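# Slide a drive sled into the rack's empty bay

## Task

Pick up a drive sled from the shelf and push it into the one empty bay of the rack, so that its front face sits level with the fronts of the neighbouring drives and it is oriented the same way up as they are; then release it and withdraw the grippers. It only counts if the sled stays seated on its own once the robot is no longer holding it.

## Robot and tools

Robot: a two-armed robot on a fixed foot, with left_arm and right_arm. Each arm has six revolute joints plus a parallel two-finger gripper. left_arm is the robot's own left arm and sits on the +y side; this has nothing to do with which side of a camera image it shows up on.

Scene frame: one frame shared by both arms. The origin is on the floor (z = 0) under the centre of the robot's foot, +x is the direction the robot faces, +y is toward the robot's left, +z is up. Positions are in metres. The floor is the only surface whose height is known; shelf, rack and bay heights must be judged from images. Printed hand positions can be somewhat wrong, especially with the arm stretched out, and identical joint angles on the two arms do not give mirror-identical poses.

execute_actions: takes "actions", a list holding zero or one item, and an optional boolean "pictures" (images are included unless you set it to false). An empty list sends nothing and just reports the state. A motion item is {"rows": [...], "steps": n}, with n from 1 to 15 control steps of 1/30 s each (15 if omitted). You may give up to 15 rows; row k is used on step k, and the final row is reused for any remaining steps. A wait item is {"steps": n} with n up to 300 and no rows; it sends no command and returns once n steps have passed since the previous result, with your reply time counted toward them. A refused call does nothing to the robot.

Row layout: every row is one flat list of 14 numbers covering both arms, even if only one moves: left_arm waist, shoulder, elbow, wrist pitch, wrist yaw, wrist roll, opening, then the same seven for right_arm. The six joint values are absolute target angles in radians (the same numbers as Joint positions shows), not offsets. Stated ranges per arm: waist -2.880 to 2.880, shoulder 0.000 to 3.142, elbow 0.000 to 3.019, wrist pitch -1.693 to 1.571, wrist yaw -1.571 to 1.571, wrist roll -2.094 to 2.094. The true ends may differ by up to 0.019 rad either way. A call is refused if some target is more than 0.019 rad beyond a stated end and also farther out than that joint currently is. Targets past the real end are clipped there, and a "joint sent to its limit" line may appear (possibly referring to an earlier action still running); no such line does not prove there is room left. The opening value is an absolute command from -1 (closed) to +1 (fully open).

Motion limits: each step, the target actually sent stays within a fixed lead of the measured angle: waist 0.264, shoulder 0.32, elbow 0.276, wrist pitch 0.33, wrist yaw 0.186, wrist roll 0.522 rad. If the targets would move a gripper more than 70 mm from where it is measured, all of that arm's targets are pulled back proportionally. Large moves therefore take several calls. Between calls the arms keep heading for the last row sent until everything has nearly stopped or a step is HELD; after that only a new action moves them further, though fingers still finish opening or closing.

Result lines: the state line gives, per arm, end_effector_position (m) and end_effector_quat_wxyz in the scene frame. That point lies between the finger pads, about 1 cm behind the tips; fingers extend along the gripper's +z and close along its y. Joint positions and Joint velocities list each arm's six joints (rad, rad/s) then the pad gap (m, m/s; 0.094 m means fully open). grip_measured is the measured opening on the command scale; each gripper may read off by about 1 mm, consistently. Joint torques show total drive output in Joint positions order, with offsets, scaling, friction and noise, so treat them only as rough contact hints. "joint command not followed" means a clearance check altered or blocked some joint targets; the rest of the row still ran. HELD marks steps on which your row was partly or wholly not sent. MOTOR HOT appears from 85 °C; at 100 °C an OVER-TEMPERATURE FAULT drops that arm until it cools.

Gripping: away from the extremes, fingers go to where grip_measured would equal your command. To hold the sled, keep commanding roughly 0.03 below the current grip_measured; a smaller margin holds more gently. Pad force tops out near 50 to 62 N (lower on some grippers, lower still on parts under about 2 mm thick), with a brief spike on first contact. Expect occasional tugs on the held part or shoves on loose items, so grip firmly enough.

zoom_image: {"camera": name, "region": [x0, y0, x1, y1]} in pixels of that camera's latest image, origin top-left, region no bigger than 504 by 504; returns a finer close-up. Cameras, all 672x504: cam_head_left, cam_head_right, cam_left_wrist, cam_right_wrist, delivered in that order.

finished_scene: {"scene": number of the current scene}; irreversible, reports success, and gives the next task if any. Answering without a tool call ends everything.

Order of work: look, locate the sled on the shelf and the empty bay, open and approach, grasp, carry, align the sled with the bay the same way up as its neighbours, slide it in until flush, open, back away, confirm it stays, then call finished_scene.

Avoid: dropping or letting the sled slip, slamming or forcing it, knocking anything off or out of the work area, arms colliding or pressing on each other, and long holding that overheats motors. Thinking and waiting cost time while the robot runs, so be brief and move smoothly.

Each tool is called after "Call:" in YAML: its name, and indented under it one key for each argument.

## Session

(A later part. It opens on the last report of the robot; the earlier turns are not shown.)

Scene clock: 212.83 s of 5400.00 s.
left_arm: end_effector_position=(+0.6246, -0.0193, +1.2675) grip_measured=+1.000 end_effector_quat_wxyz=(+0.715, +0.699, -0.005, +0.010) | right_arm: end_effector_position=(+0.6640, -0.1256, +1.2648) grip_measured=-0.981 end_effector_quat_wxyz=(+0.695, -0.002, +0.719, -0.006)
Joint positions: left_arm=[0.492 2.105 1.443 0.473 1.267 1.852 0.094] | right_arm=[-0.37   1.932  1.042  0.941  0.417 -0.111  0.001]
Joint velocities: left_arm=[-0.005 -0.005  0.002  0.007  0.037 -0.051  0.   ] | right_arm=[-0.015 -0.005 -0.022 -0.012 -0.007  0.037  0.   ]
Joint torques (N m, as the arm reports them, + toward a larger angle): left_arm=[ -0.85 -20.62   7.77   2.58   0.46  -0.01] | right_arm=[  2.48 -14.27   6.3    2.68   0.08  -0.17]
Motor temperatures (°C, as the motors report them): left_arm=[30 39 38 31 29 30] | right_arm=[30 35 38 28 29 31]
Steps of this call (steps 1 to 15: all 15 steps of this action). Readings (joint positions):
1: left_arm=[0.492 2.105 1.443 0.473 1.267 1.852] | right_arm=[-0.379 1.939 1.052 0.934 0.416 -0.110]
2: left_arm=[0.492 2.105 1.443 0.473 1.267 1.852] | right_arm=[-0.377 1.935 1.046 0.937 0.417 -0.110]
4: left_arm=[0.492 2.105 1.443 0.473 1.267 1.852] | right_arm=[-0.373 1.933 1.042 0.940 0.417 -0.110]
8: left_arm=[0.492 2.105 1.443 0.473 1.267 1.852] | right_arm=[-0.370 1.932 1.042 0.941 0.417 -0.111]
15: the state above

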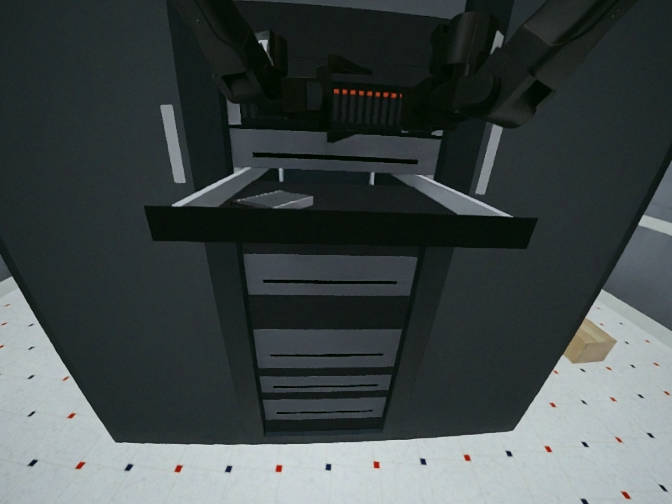

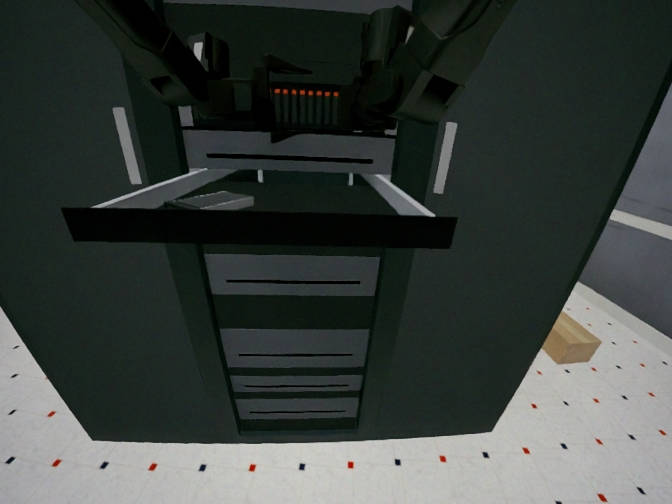

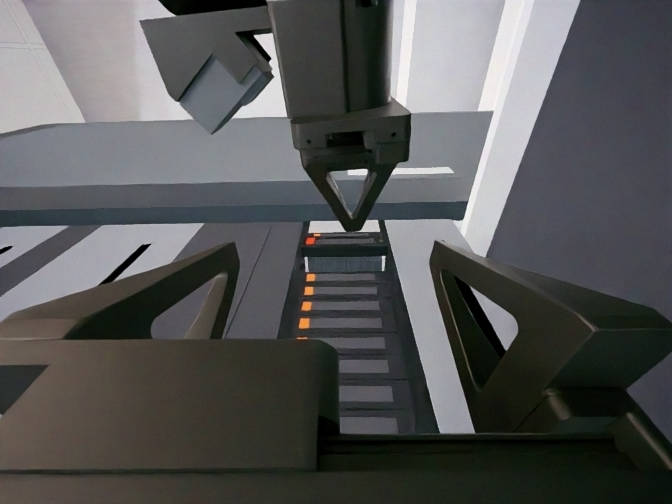

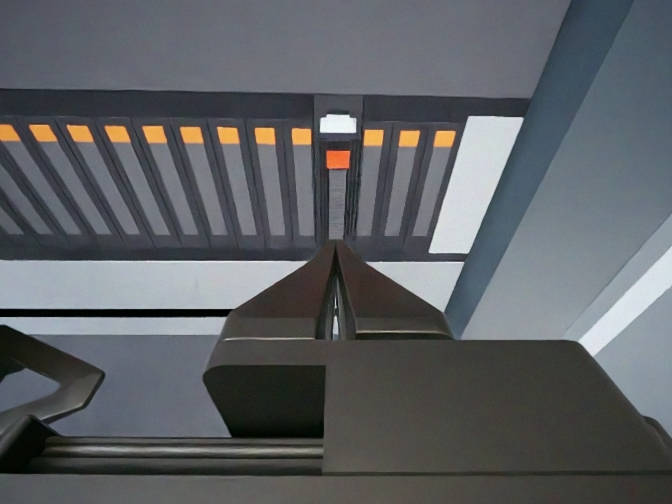

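Call:
execute_actions:
  actions:
    - {"rows": [[0.49,2.09,1.45,0.50,1.27,1.864,1.0,-0.372,1.935,1.06,0.945,0.417,-0.12,-1.0],[0.49,2.09,1.45,0.50,1.27,1.864,1.0,-0.387,1.95,1.084,0.927,0.414,-0.12,-1.0],[0.49,2.09,1.45,0.50,1.27,1.864,1.0,-0.3886,1.9532,1.0904,0.9235,0.4127,-0.12,-1.0],[0.49,2.09,1.45,0.50,1.27,1.864,1.0,-0.3902,1.9563,1.0968,0.920,0.4113,-0.12,-1.0],[0.49,2.09,1.45,0.50,1.27,1.864,1.0,-0.3918,1.9595,1.1033,0.9165,0.410,-0.12,-1.0],[0.49,2.09,1.45,0.50,1.27,1.864,1.0,-0.3933,1.9627,1.1097,0.913,0.4087,-0.12,-1.0],[0.49,2.09,1.45,0.50,1.27,1.864,1.0,-0.3949,1.9658,1.1161,0.9095,0.4073,-0.12,-1.0],[0.49,2.09,1.45,0.50,1.27,1.864,1.0,-0.3965,1.969,1.1225,0.906,0.406,-0.12,-1.0],[0.49,2.09,1.45,0.50,1.27,1.864,1.0,-0.3981,1.9722,1.1289,0.9025,0.4047,-0.12,-1.0],[0.49,2.09,1.45,0.50,1.27,1.864,1.0,-0.3997,1.9753,1.1353,0.899,0.4033,-0.12,-1.0],[0.49,2.09,1.45,0.50,1.27,1.864,1.0,-0.4013,1.9785,1.1418,0.8955,0.402,-0.12,-1.0],[0.49,2.09,1.45,0.50,1.27,1.864,1.0,-0.4028,1.9817,1.1482,0.892,0.4007,-0.12,-1.0],[0.49,2.09,1.45,0.50,1.27,1.864,1.0,-0.4044,1.9848,1.1546,0.8885,0.3993,-0.12,-1.0],[0.49,2.09,1.45,0.50,1.27,1.864,1.0,-0.406,1.988,1.161,0.885,0.398,-0.12,-1.0]], "steps": 15}
  pictures: false

Call:
execute_actions:
  actions:
    - {"steps": 8}

Scene clock: 215.20 s of 5400.00 s.
left_arm: end_effector_position=(+0.6246, -0.0193, +1.2675) grip_measured=+1.000 end_effector_quat_wxyz=(+0.715, +0.699, -0.005, +0.010) | right_arm: end_effector_position=(+0.6853, -0.1249, +1.2634) grip_measured=-0.981 end_effector_quat_wxyz=(+0.694, -0.003, +0.720, -0.006)
Joint positions: left_arm=[0.492 2.105 1.443 0.473 1.267 1.852 0.094] | right_arm=[-0.384  1.964  1.105  0.904  0.402 -0.111  0.001]
Joint velocities: left_arm=[-0.015 -0.005 -0.002 -0.007 -0.051 -0.007  0.   ] | right_arm=[-0.063  0.063  0.129 -0.085 -0.081 -0.037  0.   ]
Joint torques (N m, as the arm reports them, + toward a larger angle): left_arm=[ -1.19 -20.72   7.76   2.49   0.43  -0.03] | right_arm=[ -0.28 -12.61  10.28   1.06  -0.18  -0.17]
Motor temperatures (°C, as the motors report them): left_arm=[30 39 38 31 29 30] | right_arm=[30 36 38 28 29 31]
Steps of this call (steps 1 to 15: the robot went on to your last target; steps 16 to 56: nothing new was sent; steps 57 to 71: all 15 steps of this action). Readings (joint positions):
57: left_arm=[0.492 2.105 1.443 0.473 1.267 1.852] | right_arm=[-0.370 1.932 1.042 0.941 0.417 -0.111]
58: left_arm=[0.492 2.105 1.443 0.473 1.267 1.852] | right_arm=[-0.370 1.932 1.042 0.941 0.417 -0.111]
60: left_arm=[0.492 2.105 1.443 0.473 1.267 1.852] | right_arm=[-0.370 1.932 1.042 0.940 0.415 -0.111]
64: left_arm=[0.492 2.105 1.443 0.473 1.267 1.852] | right_arm=[-0.372 1.940 1.059 0.928 0.410 -0.111]
71: the state above

Scene clock: 215.47 s of 5400.00 s.
left_arm: end_effector_position=(+0.6246, -0.0193, +1.2675) grip_measured=+1.000 end_effector_quat_wxyz=(+0.715, +0.699, -0.005, +0.010) | right_arm: end_effector_position=(+0.6881, -0.1265, +1.2630) grip_measured=-0.981 end_effector_quat_wxyz=(+0.694, -0.002, +0.720, -0.007)
Joint positions: left_arm=[0.492 2.105 1.443 0.473 1.267 1.852 0.094] | right_arm=[-0.388  1.968  1.113  0.901  0.401 -0.111  0.001]
Joint velocities: left_arm=[ 0.005 -0.005  0.007 -0.022 -0.022  0.007  0.   ] | right_arm=[-0.005 -0.005 -0.012 -0.027 -0.007 -0.007 -0.001]
Joint torques (N m, as the arm reports them, + toward a larger angle): left_arm=[ -1.29 -20.68   7.61   2.69   0.43  -0.04] | right_arm=[ -0.17 -12.56  10.41   1.    -0.18  -0.17]
Motor temperatures (°C, as the motors report them): left_arm=[30 39 38 31 29 30] | right_arm=[30 36 38 28 29 31]
Steps of this call (steps 1 to 8: the robot went on to your last target). Readings (joint positions):
1: left_arm=[0.492 2.105 1.443 0.473 1.267 1.852] | right_arm=[-0.386 1.966 1.110 0.903 0.401 -0.111]
2: left_arm=[0.492 2.105 1.443 0.473 1.267 1.852] | right_arm=[-0.387 1.967 1.112 0.902 0.401 -0.111]
4: left_arm=[0.492 2.105 1.443 0.473 1.267 1.852] | right_arm=[-0.388 1.968 1.113 0.901 0.401 -0.111]
8: the state above

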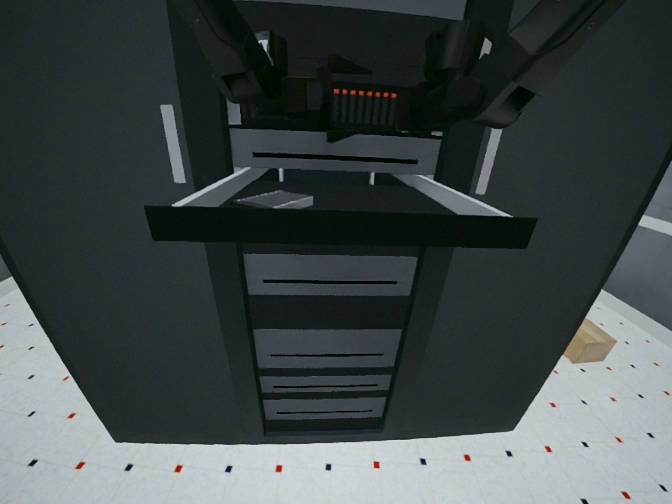

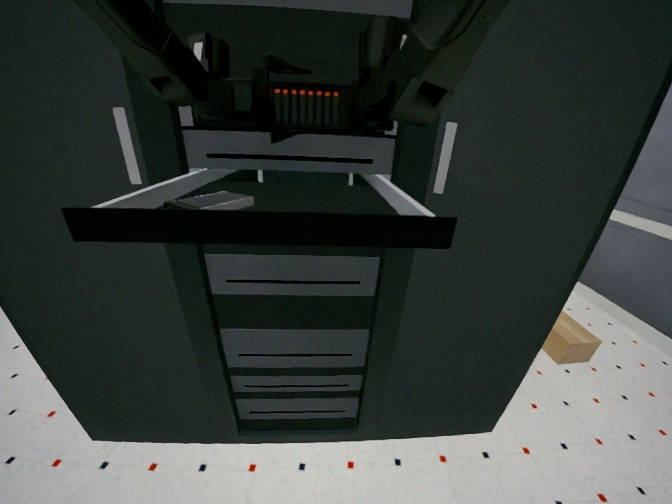

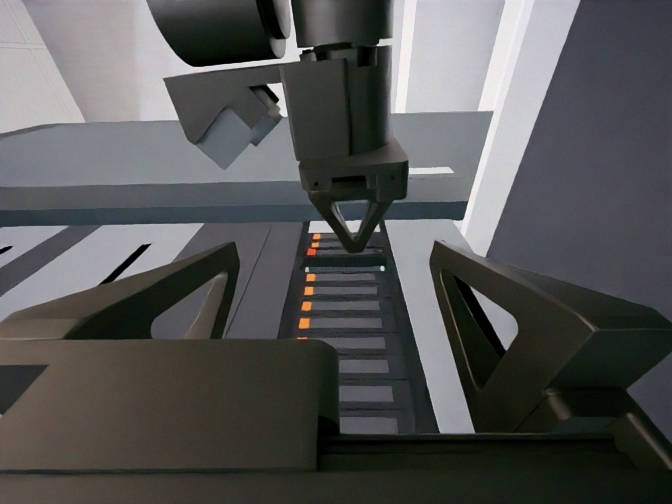

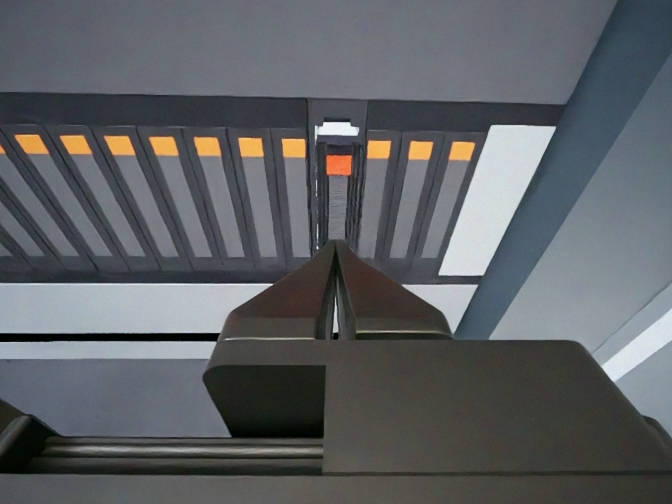

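Call:
execute_actions:
  actions:
    - {"rows": [[0.49,2.09,1.45,0.50,1.27,1.864,1.0,-0.407,1.990,1.1655,0.8825,0.397,-0.12,-1.0],[0.49,2.09,1.45,0.50,1.27,1.864,1.0,-0.408,1.9922,1.170,0.880,0.396,-0.12,-1.0],[0.49,2.09,1.45,0.50,1.27,1.864,1.0,-0.409,1.9944,1.1746,0.8776,0.395,-0.12,-1.0],[0.49,2.09,1.45,0.50,1.27,1.864,1.0,-0.410,1.9965,1.1792,0.8752,0.394,-0.12,-1.0],[0.49,2.09,1.45,0.50,1.27,1.864,1.0,-0.411,1.9986,1.1837,0.8727,0.393,-0.12,-1.0],[0.49,2.09,1.45,0.50,1.27,1.864,1.0,-0.412,2.0007,1.1882,0.8702,0.392,-0.12,-1.0],[0.49,2.09,1.45,0.50,1.27,1.864,1.0,-0.413,2.0029,1.1928,0.8678,0.391,-0.12,-1.0],[0.49,2.09,1.45,0.50,1.27,1.864,1.0,-0.414,2.005,1.1973,0.8653,0.390,-0.12,-1.0],[0.49,2.09,1.45,0.50,1.27,1.864,1.0,-0.415,2.0071,1.2019,0.8629,0.389,-0.12,-1.0],[0.49,2.09,1.45,0.50,1.27,1.864,1.0,-0.416,2.0092,1.2064,0.8604,0.388,-0.12,-1.0],[0.49,2.09,1.45,0.50,1.27,1.864,1.0,-0.417,2.0114,1.211,0.858,0.387,-0.12,-1.0],[0.49,2.09,1.45,0.50,1.27,1.864,1.0,-0.4175,2.0135,1.2155,0.8555,0.3865,-0.12,-1.0]], "steps": 15}
  pictures: false

Call:
execute_actions:
  actions:
    - {"steps": 8}

Call:
zoom_image:
  camera: "cam_left_wrist"
  region: [280, 210, 420, 310]

Scene clock: 218.57 s of 5400.00 s.
left_arm: end_effector_position=(+0.6246, -0.0193, +1.2675) grip_measured=+1.000 end_effector_quat_wxyz=(+0.715, +0.699, -0.005, +0.010) | right_arm: end_effector_position=(+0.7049, -0.1261, +1.2628) grip_measured=-0.981 end_effector_quat_wxyz=(+0.693, -0.003, +0.721, -0.008)
Joint positions: left_arm=[0.492 2.105 1.443 0.473 1.267 1.852 0.094] | right_arm=[-0.399  1.993  1.165  0.871  0.39  -0.111  0.001]
Joint velocities: left_arm=[-0.005 -0.015 -0.017  0.007  0.022  0.037  0.   ] | right_arm=[-0.024  0.005  0.061 -0.007 -0.007  0.007  0.   ]
Joint torques (N m, as the arm reports them, + toward a larger angle): left_arm=[ -0.64 -21.16   7.6    2.56   0.42  -0.01] | right_arm=[ -0.18 -12.99  10.61   1.03  -0.18  -0.17]
Motor temperatures (°C, as the motors report them): left_arm=[30 39 38 31 29 30] | right_arm=[30 36 38 28 29 31]
Steps of this call (steps 1 to 15: the robot went on to your last target; steps 16 to 78: nothing new was sent; steps 79 to 93: all 15 steps of this action). Readings (joint positions):
79: left_arm=[0.492 2.105 1.443 0.473 1.267 1.852] | right_arm=[-0.388 1.968 1.113 0.900 0.401 -0.111]
80: left_arm=[0.492 2.105 1.443 0.473 1.267 1.852] | right_arm=[-0.389 1.968 1.113 0.899 0.401 -0.111]
82: left_arm=[0.492 2.105 1.443 0.473 1.267 1.852] | right_arm=[-0.389 1.970 1.118 0.895 0.399 -0.111]
86: left_arm=[0.492 2.105 1.443 0.473 1.267 1.852] | right_arm=[-0.391 1.978 1.135 0.886 0.395 -0.111]
93: the state above

Scene clock: 218.83 s of 5400.00 s.
left_arm: end_effector_position=(+0.6246, -0.0193, +1.2675) grip_measured=+1.000 end_effector_quat_wxyz=(+0.715, +0.699, -0.005, +0.010) | right_arm: end_effector_position=(+0.7051, -0.1262, +1.2626) grip_measured=-0.981 end_effector_quat_wxyz=(+0.693, -0.003, +0.721, -0.008)
Joint positions: left_arm=[0.492 2.105 1.443 0.473 1.267 1.852 0.094] | right_arm=[-0.399  1.993  1.165  0.871  0.39  -0.111  0.001]
Joint velocities: left_arm=[-0.005  0.005 -0.012  0.002 -0.066  0.095  0.   ] | right_arm=[-0.005 -0.015  0.012 -0.012  0.037  0.022  0.   ]
Joint torques (N m, as the arm reports them, + toward a larger angle): left_arm=[ -1.26 -20.64   7.64   2.66   0.45  -0.05] | right_arm=[ -0.23 -13.12  10.75   1.01  -0.17  -0.17]
Motor temperatures (°C, as the motors report them): left_arm=[30 39 38 31 29 30] | right_arm=[30 36 38 28 29 31]
Steps of this call (steps 1 to 8: the robot went on to your last target). Readings (joint positions):
1: left_arm=[0.492 2.105 1.443 0.473 1.267 1.852] | right_arm=[-0.399 1.993 1.165 0.871 0.390 -0.111]
2: left_arm=[0.492 2.105 1.443 0.473 1.267 1.852] | right_arm=[-0.399 1.993 1.165 0.871 0.390 -0.111]
4: left_arm=[0.492 2.105 1.443 0.473 1.267 1.852] | right_arm=[-0.399 1.993 1.165 0.871 0.390 -0.111]
8: the state above

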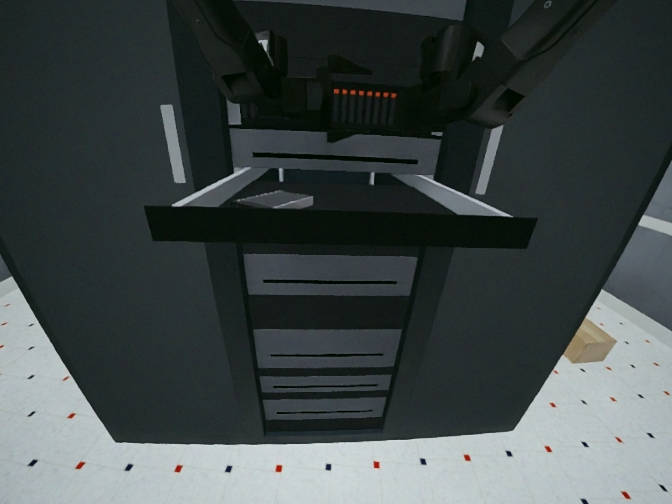

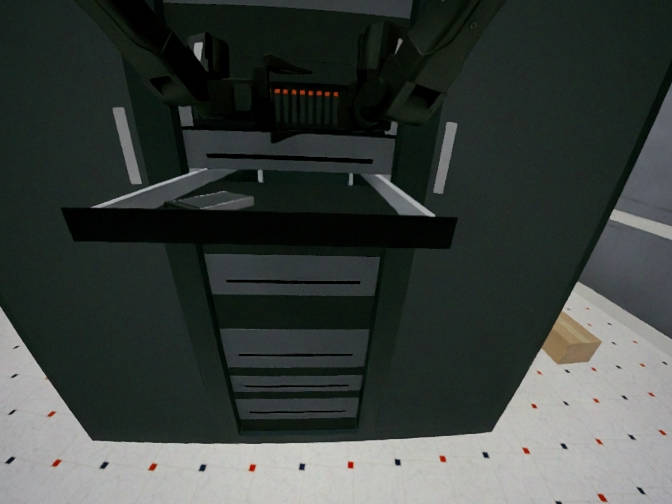

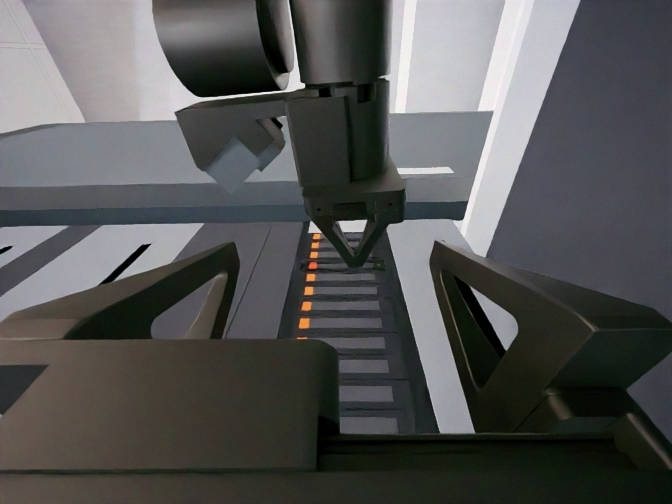

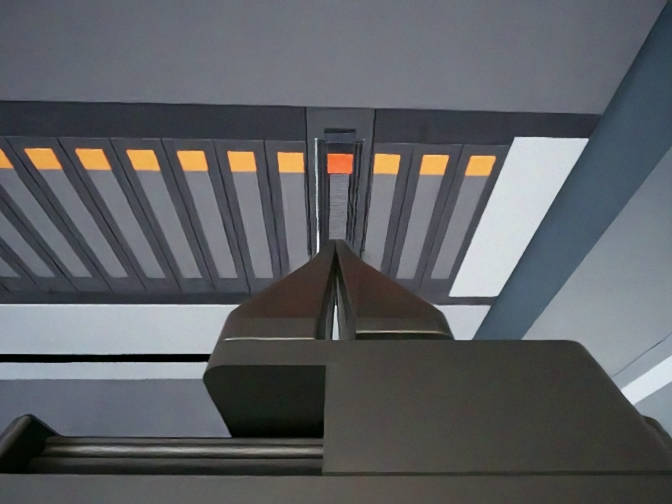

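Region (280, 210, 420, 310) of cam_left_wrist's 672x504 image, scaled by 3.600, with more detail than that image has; it fills the top 360 rows of this view, and the rest is white.

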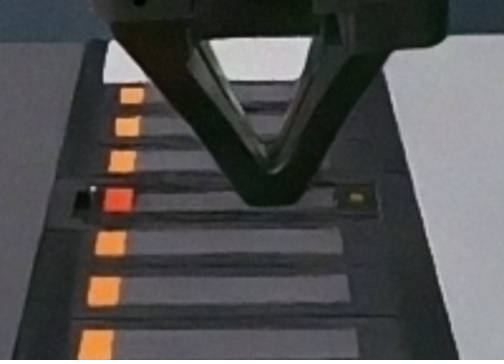

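Call:
execute_actions:
  actions:
    - {"rows": [[0.49,2.09,1.45,0.50,1.27,1.864,1.0,-0.418,2.0149,1.2185,0.854,0.386,-0.12,-1.0],[0.49,2.09,1.45,0.50,1.27,1.864,1.0,-0.4187,2.0163,1.2215,0.8522,0.3853,-0.12,-1.0],[0.49,2.09,1.45,0.50,1.27,1.864,1.0,-0.4194,2.0177,1.2245,0.8506,0.3846,-0.12,-1.0],[0.49,2.09,1.45,0.50,1.27,1.864,1.0,-0.420,2.019,1.2276,0.849,0.384,-0.12,-1.0]], "steps": 12}
  pictures: false

Scene clock: 219.83 s of 5400.00 s.
left_arm: end_effector_position=(+0.6246, -0.0193, +1.2675) grip_measured=+1.000 end_effector_quat_wxyz=(+0.715, +0.699, -0.005, +0.010) | right_arm: end_effector_position=(+0.7058, -0.1258, +1.2626) grip_measured=-0.981 end_effector_quat_wxyz=(+0.692, -0.004, +0.722, -0.008)
Joint positions: left_arm=[0.492 2.105 1.443 0.473 1.267 1.852 0.094] | right_arm=[-0.399  1.993  1.167  0.867  0.388 -0.111  0.001]
Joint velocities: left_arm=[-0.015  0.005 -0.002  0.002 -0.051 -0.051  0.   ] | right_arm=[-0.005 -0.005 -0.007  0.022 -0.007  0.051 -0.001]
Joint torques (N m, as the arm reports them, + toward a larger angle): left_arm=[ -0.86 -20.58   7.76   2.59   0.45  -0.04] | right_arm=[ -0.47 -12.81  11.49   0.92  -0.24  -0.17]
Motor temperatures (°C, as the motors report them): left_arm=[30 39 38 31 29 30] | right_arm=[30 36 38 28 29 31]
Steps of this call (steps 1 to 15: the robot went on to your last target; steps 16 to 18: nothing new was sent; steps 19 to 30: all 12 steps of this action). Readings (joint positions):
19: left_arm=[0.492 2.105 1.443 0.473 1.267 1.852] | right_arm=[-0.399 1.993 1.165 0.871 0.389 -0.111]
20: left_arm=[0.492 2.105 1.443 0.473 1.267 1.852] | right_arm=[-0.399 1.993 1.165 0.870 0.389 -0.111]
22: left_arm=[0.492 2.105 1.443 0.473 1.267 1.852] | right_arm=[-0.399 1.993 1.167 0.868 0.389 -0.111]
26: left_arm=[0.492 2.105 1.443 0.473 1.267 1.852] | right_arm=[-0.399 1.993 1.167 0.867 0.388 -0.111]
30: the state above

Call:
execute_actions:
  actions:
    - {"rows": [[0.50,2.075,1.43,0.50,1.27,1.864,1.0,-0.40,1.99,1.17,0.87,0.39,-0.12,-1.0],[0.51,2.06,1.41,0.50,1.27,1.864,1.0,-0.385,1.975,1.14,0.895,0.397,-0.12,-1.0],[0.52,2.045,1.39,0.50,1.27,1.864,1.0,-0.375,1.96,1.11,0.92,0.404,-0.12,-1.0],[0.53,2.03,1.37,0.50,1.27,1.864,1.0,-0.365,1.945,1.08,0.945,0.411,-0.12,-1.0],[0.54,2.015,1.35,0.50,1.27,1.864,1.0,-0.355,1.93,1.05,0.97,0.418,-0.12,-1.0],[0.55,2.0,1.33,0.50,1.27,1.864,1.0,-0.345,1.915,1.02,0.995,0.425,-0.12,-1.0],[0.56,1.985,1.31,0.50,1.27,1.864,1.0,-0.335,1.90,0.99,1.02,0.432,-0.12,-1.0],[0.57,1.97,1.29,0.50,1.27,1.864,1.0,-0.325,1.885,0.96,1.045,0.439,-0.12,-1.0],[0.58,1.955,1.27,0.50,1.27,1.864,1.0,-0.315,1.87,0.93,1.07,0.446,-0.12,-1.0],[0.59,1.94,1.25,0.50,1.27,1.864,1.0,-0.305,1.855,0.90,1.095,0.453,-0.12,-1.0],[0.60,1.925,1.23,0.50,1.27,1.864,1.0,-0.30,1.84,0.87,1.12,0.46,-0.12,-1.0],[0.61,1.91,1.21,0.50,1.27,1.864,1.0,-0.295,1.825,0.84,1.14,0.467,-0.12,-1.0],[0.62,1.90,1.20,0.50,1.27,1.864,1.0,-0.29,1.81,0.81,1.16,0.474,-0.12,-1.0],[0.62,1.90,1.20,0.50,1.27,1.864,1.0,-0.29,1.80,0.79,1.17,0.48,-0.12,-1.0]], "steps": 15}
  pictures: false

Call:
execute_actions:
  actions:
    - {"steps": 12}

Scene clock: 222.07 s of 5400.00 s.
left_arm: end_effector_position=(+0.5918, +0.0743, +1.2751) grip_measured=+1.000 end_effector_quat_wxyz=(+0.704, +0.707, +0.063, +0.026) | right_arm: end_effector_position=(+0.5814, -0.1225, +1.2766) grip_measured=-0.981 end_effector_quat_wxyz=(+0.714, +0.005, +0.700, +0.009)
Joint positions: left_arm=[0.618 1.925 1.197 0.473 1.267 1.852 0.094] | right_arm=[-0.295  1.828  0.815  1.125  0.474 -0.111  0.001]
Joint velocities: left_arm=[ 0.327 -0.298 -0.149 -0.012 -0.022  0.037  0.   ] | right_arm=[ 0.22  -0.425 -0.584  0.344  0.022 -0.007 -0.   ]
Joint torques (N m, as the arm reports them, + toward a larger angle): left_arm=[ -2.16 -17.13   7.87   2.72   0.48  -0.03] | right_arm=[  0.09 -11.07   6.81   2.33   0.09  -0.17]
Motor temperatures (°C, as the motors report them): left_arm=[30 39 38 31 29 30] | right_arm=[30 36 38 28 29 31]
Steps of this call (steps 1 to 15: the robot went on to your last target; steps 16 to 52: nothing new was sent; steps 53 to 67: all 15 steps of this action). Readings (joint positions):
53: left_arm=[0.492 2.105 1.441 0.473 1.267 1.852] | right_arm=[-0.399 1.993 1.167 0.867 0.388 -0.111]
54: left_arm=[0.493 2.102 1.435 0.473 1.267 1.852] | right_arm=[-0.399 1.993 1.165 0.869 0.390 -0.111]
56: left_arm=[0.496 2.087 1.404 0.473 1.267 1.852] | right_arm=[-0.397 1.985 1.141 0.887 0.401 -0.111]
60: left_arm=[0.524 2.034 1.315 0.473 1.267 1.852] | right_arm=[-0.378 1.938 1.021 0.970 0.431 -0.111]
67: the state above

Scene clock: 222.47 s of 5400.00 s.
left_arm: end_effector_position=(+0.5934, +0.0813, +1.2838) grip_measured=+1.000 end_effector_quat_wxyz=(+0.705, +0.705, +0.062, +0.035) | right_arm: end_effector_position=(+0.5721, -0.1233, +1.2874) grip_measured=-0.981 end_effector_quat_wxyz=(+0.722, +0.009, +0.692, +0.015)
Joint positions: left_arm=[0.628 1.908 1.194 0.475 1.267 1.852 0.094] | right_arm=[-0.287  1.802  0.79   1.149  0.477 -0.111  0.001]
Joint velocities: left_arm=[-0.024  0.005 -0.012  0.012  0.022 -0.022  0.   ] | right_arm=[-0.005 -0.005 -0.017 -0.017 -0.007  0.007 -0.   ]
Joint torques (N m, as the arm reports them, + toward a larger angle): left_arm=[ -1.09 -17.16   7.35   2.5    0.46  -0.04] | right_arm=[  0.51 -10.84   5.9    2.47   0.02  -0.17]
Motor temperatures (°C, as the motors report them): left_arm=[30 39 38 31 29 30] | right_arm=[30 36 38 28 29 31]
Steps of this call (steps 1 to 12: the robot went on to your last target). Readings (joint positions):
1: left_arm=[0.627 1.917 1.194 0.473 1.267 1.852] | right_arm=[-0.289 1.816 0.799 1.135 0.475 -0.111]
2: left_arm=[0.634 1.913 1.194 0.473 1.267 1.852] | right_arm=[-0.287 1.808 0.791 1.141 0.476 -0.111]
4: left_arm=[0.638 1.908 1.194 0.475 1.267 1.852] | right_arm=[-0.287 1.802 0.790 1.147 0.477 -0.111]
8: left_arm=[0.633 1.908 1.194 0.475 1.267 1.852] | right_arm=[-0.287 1.802 0.790 1.149 0.477 -0.111]
12: the state above

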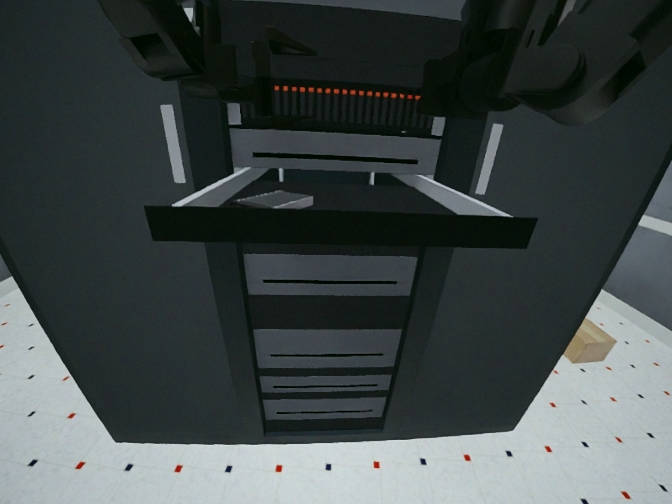

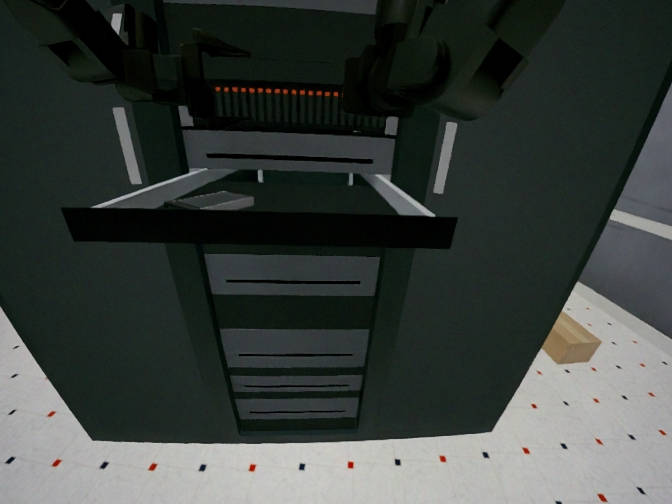

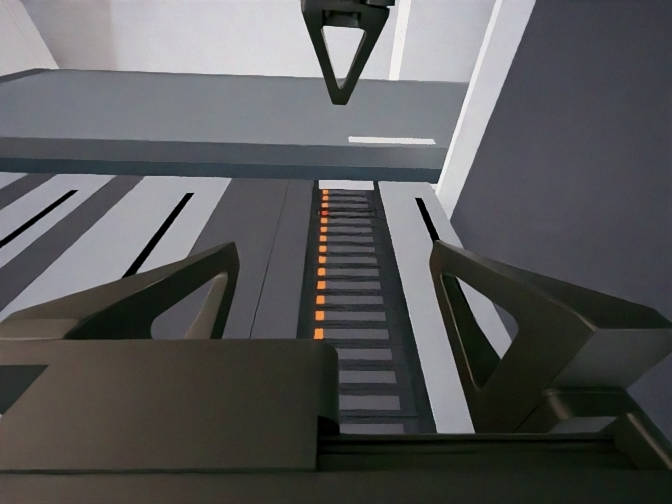

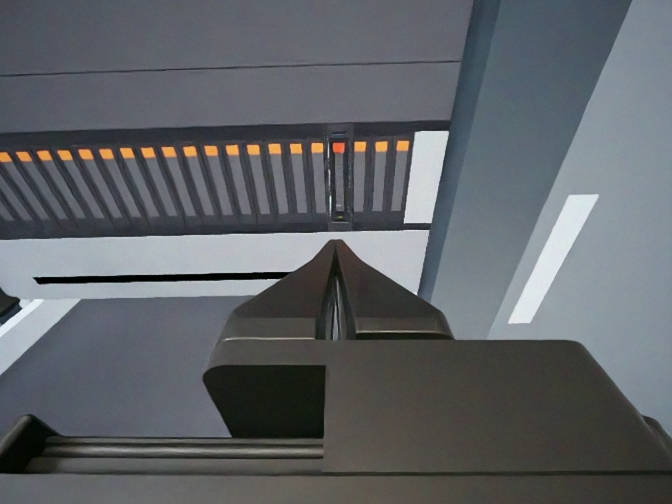

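The sled sits flush in the bay with its tab on top, and both arms are clear.

Call:
finished_scene:
  scene: 1

The scene is finished: the task was done.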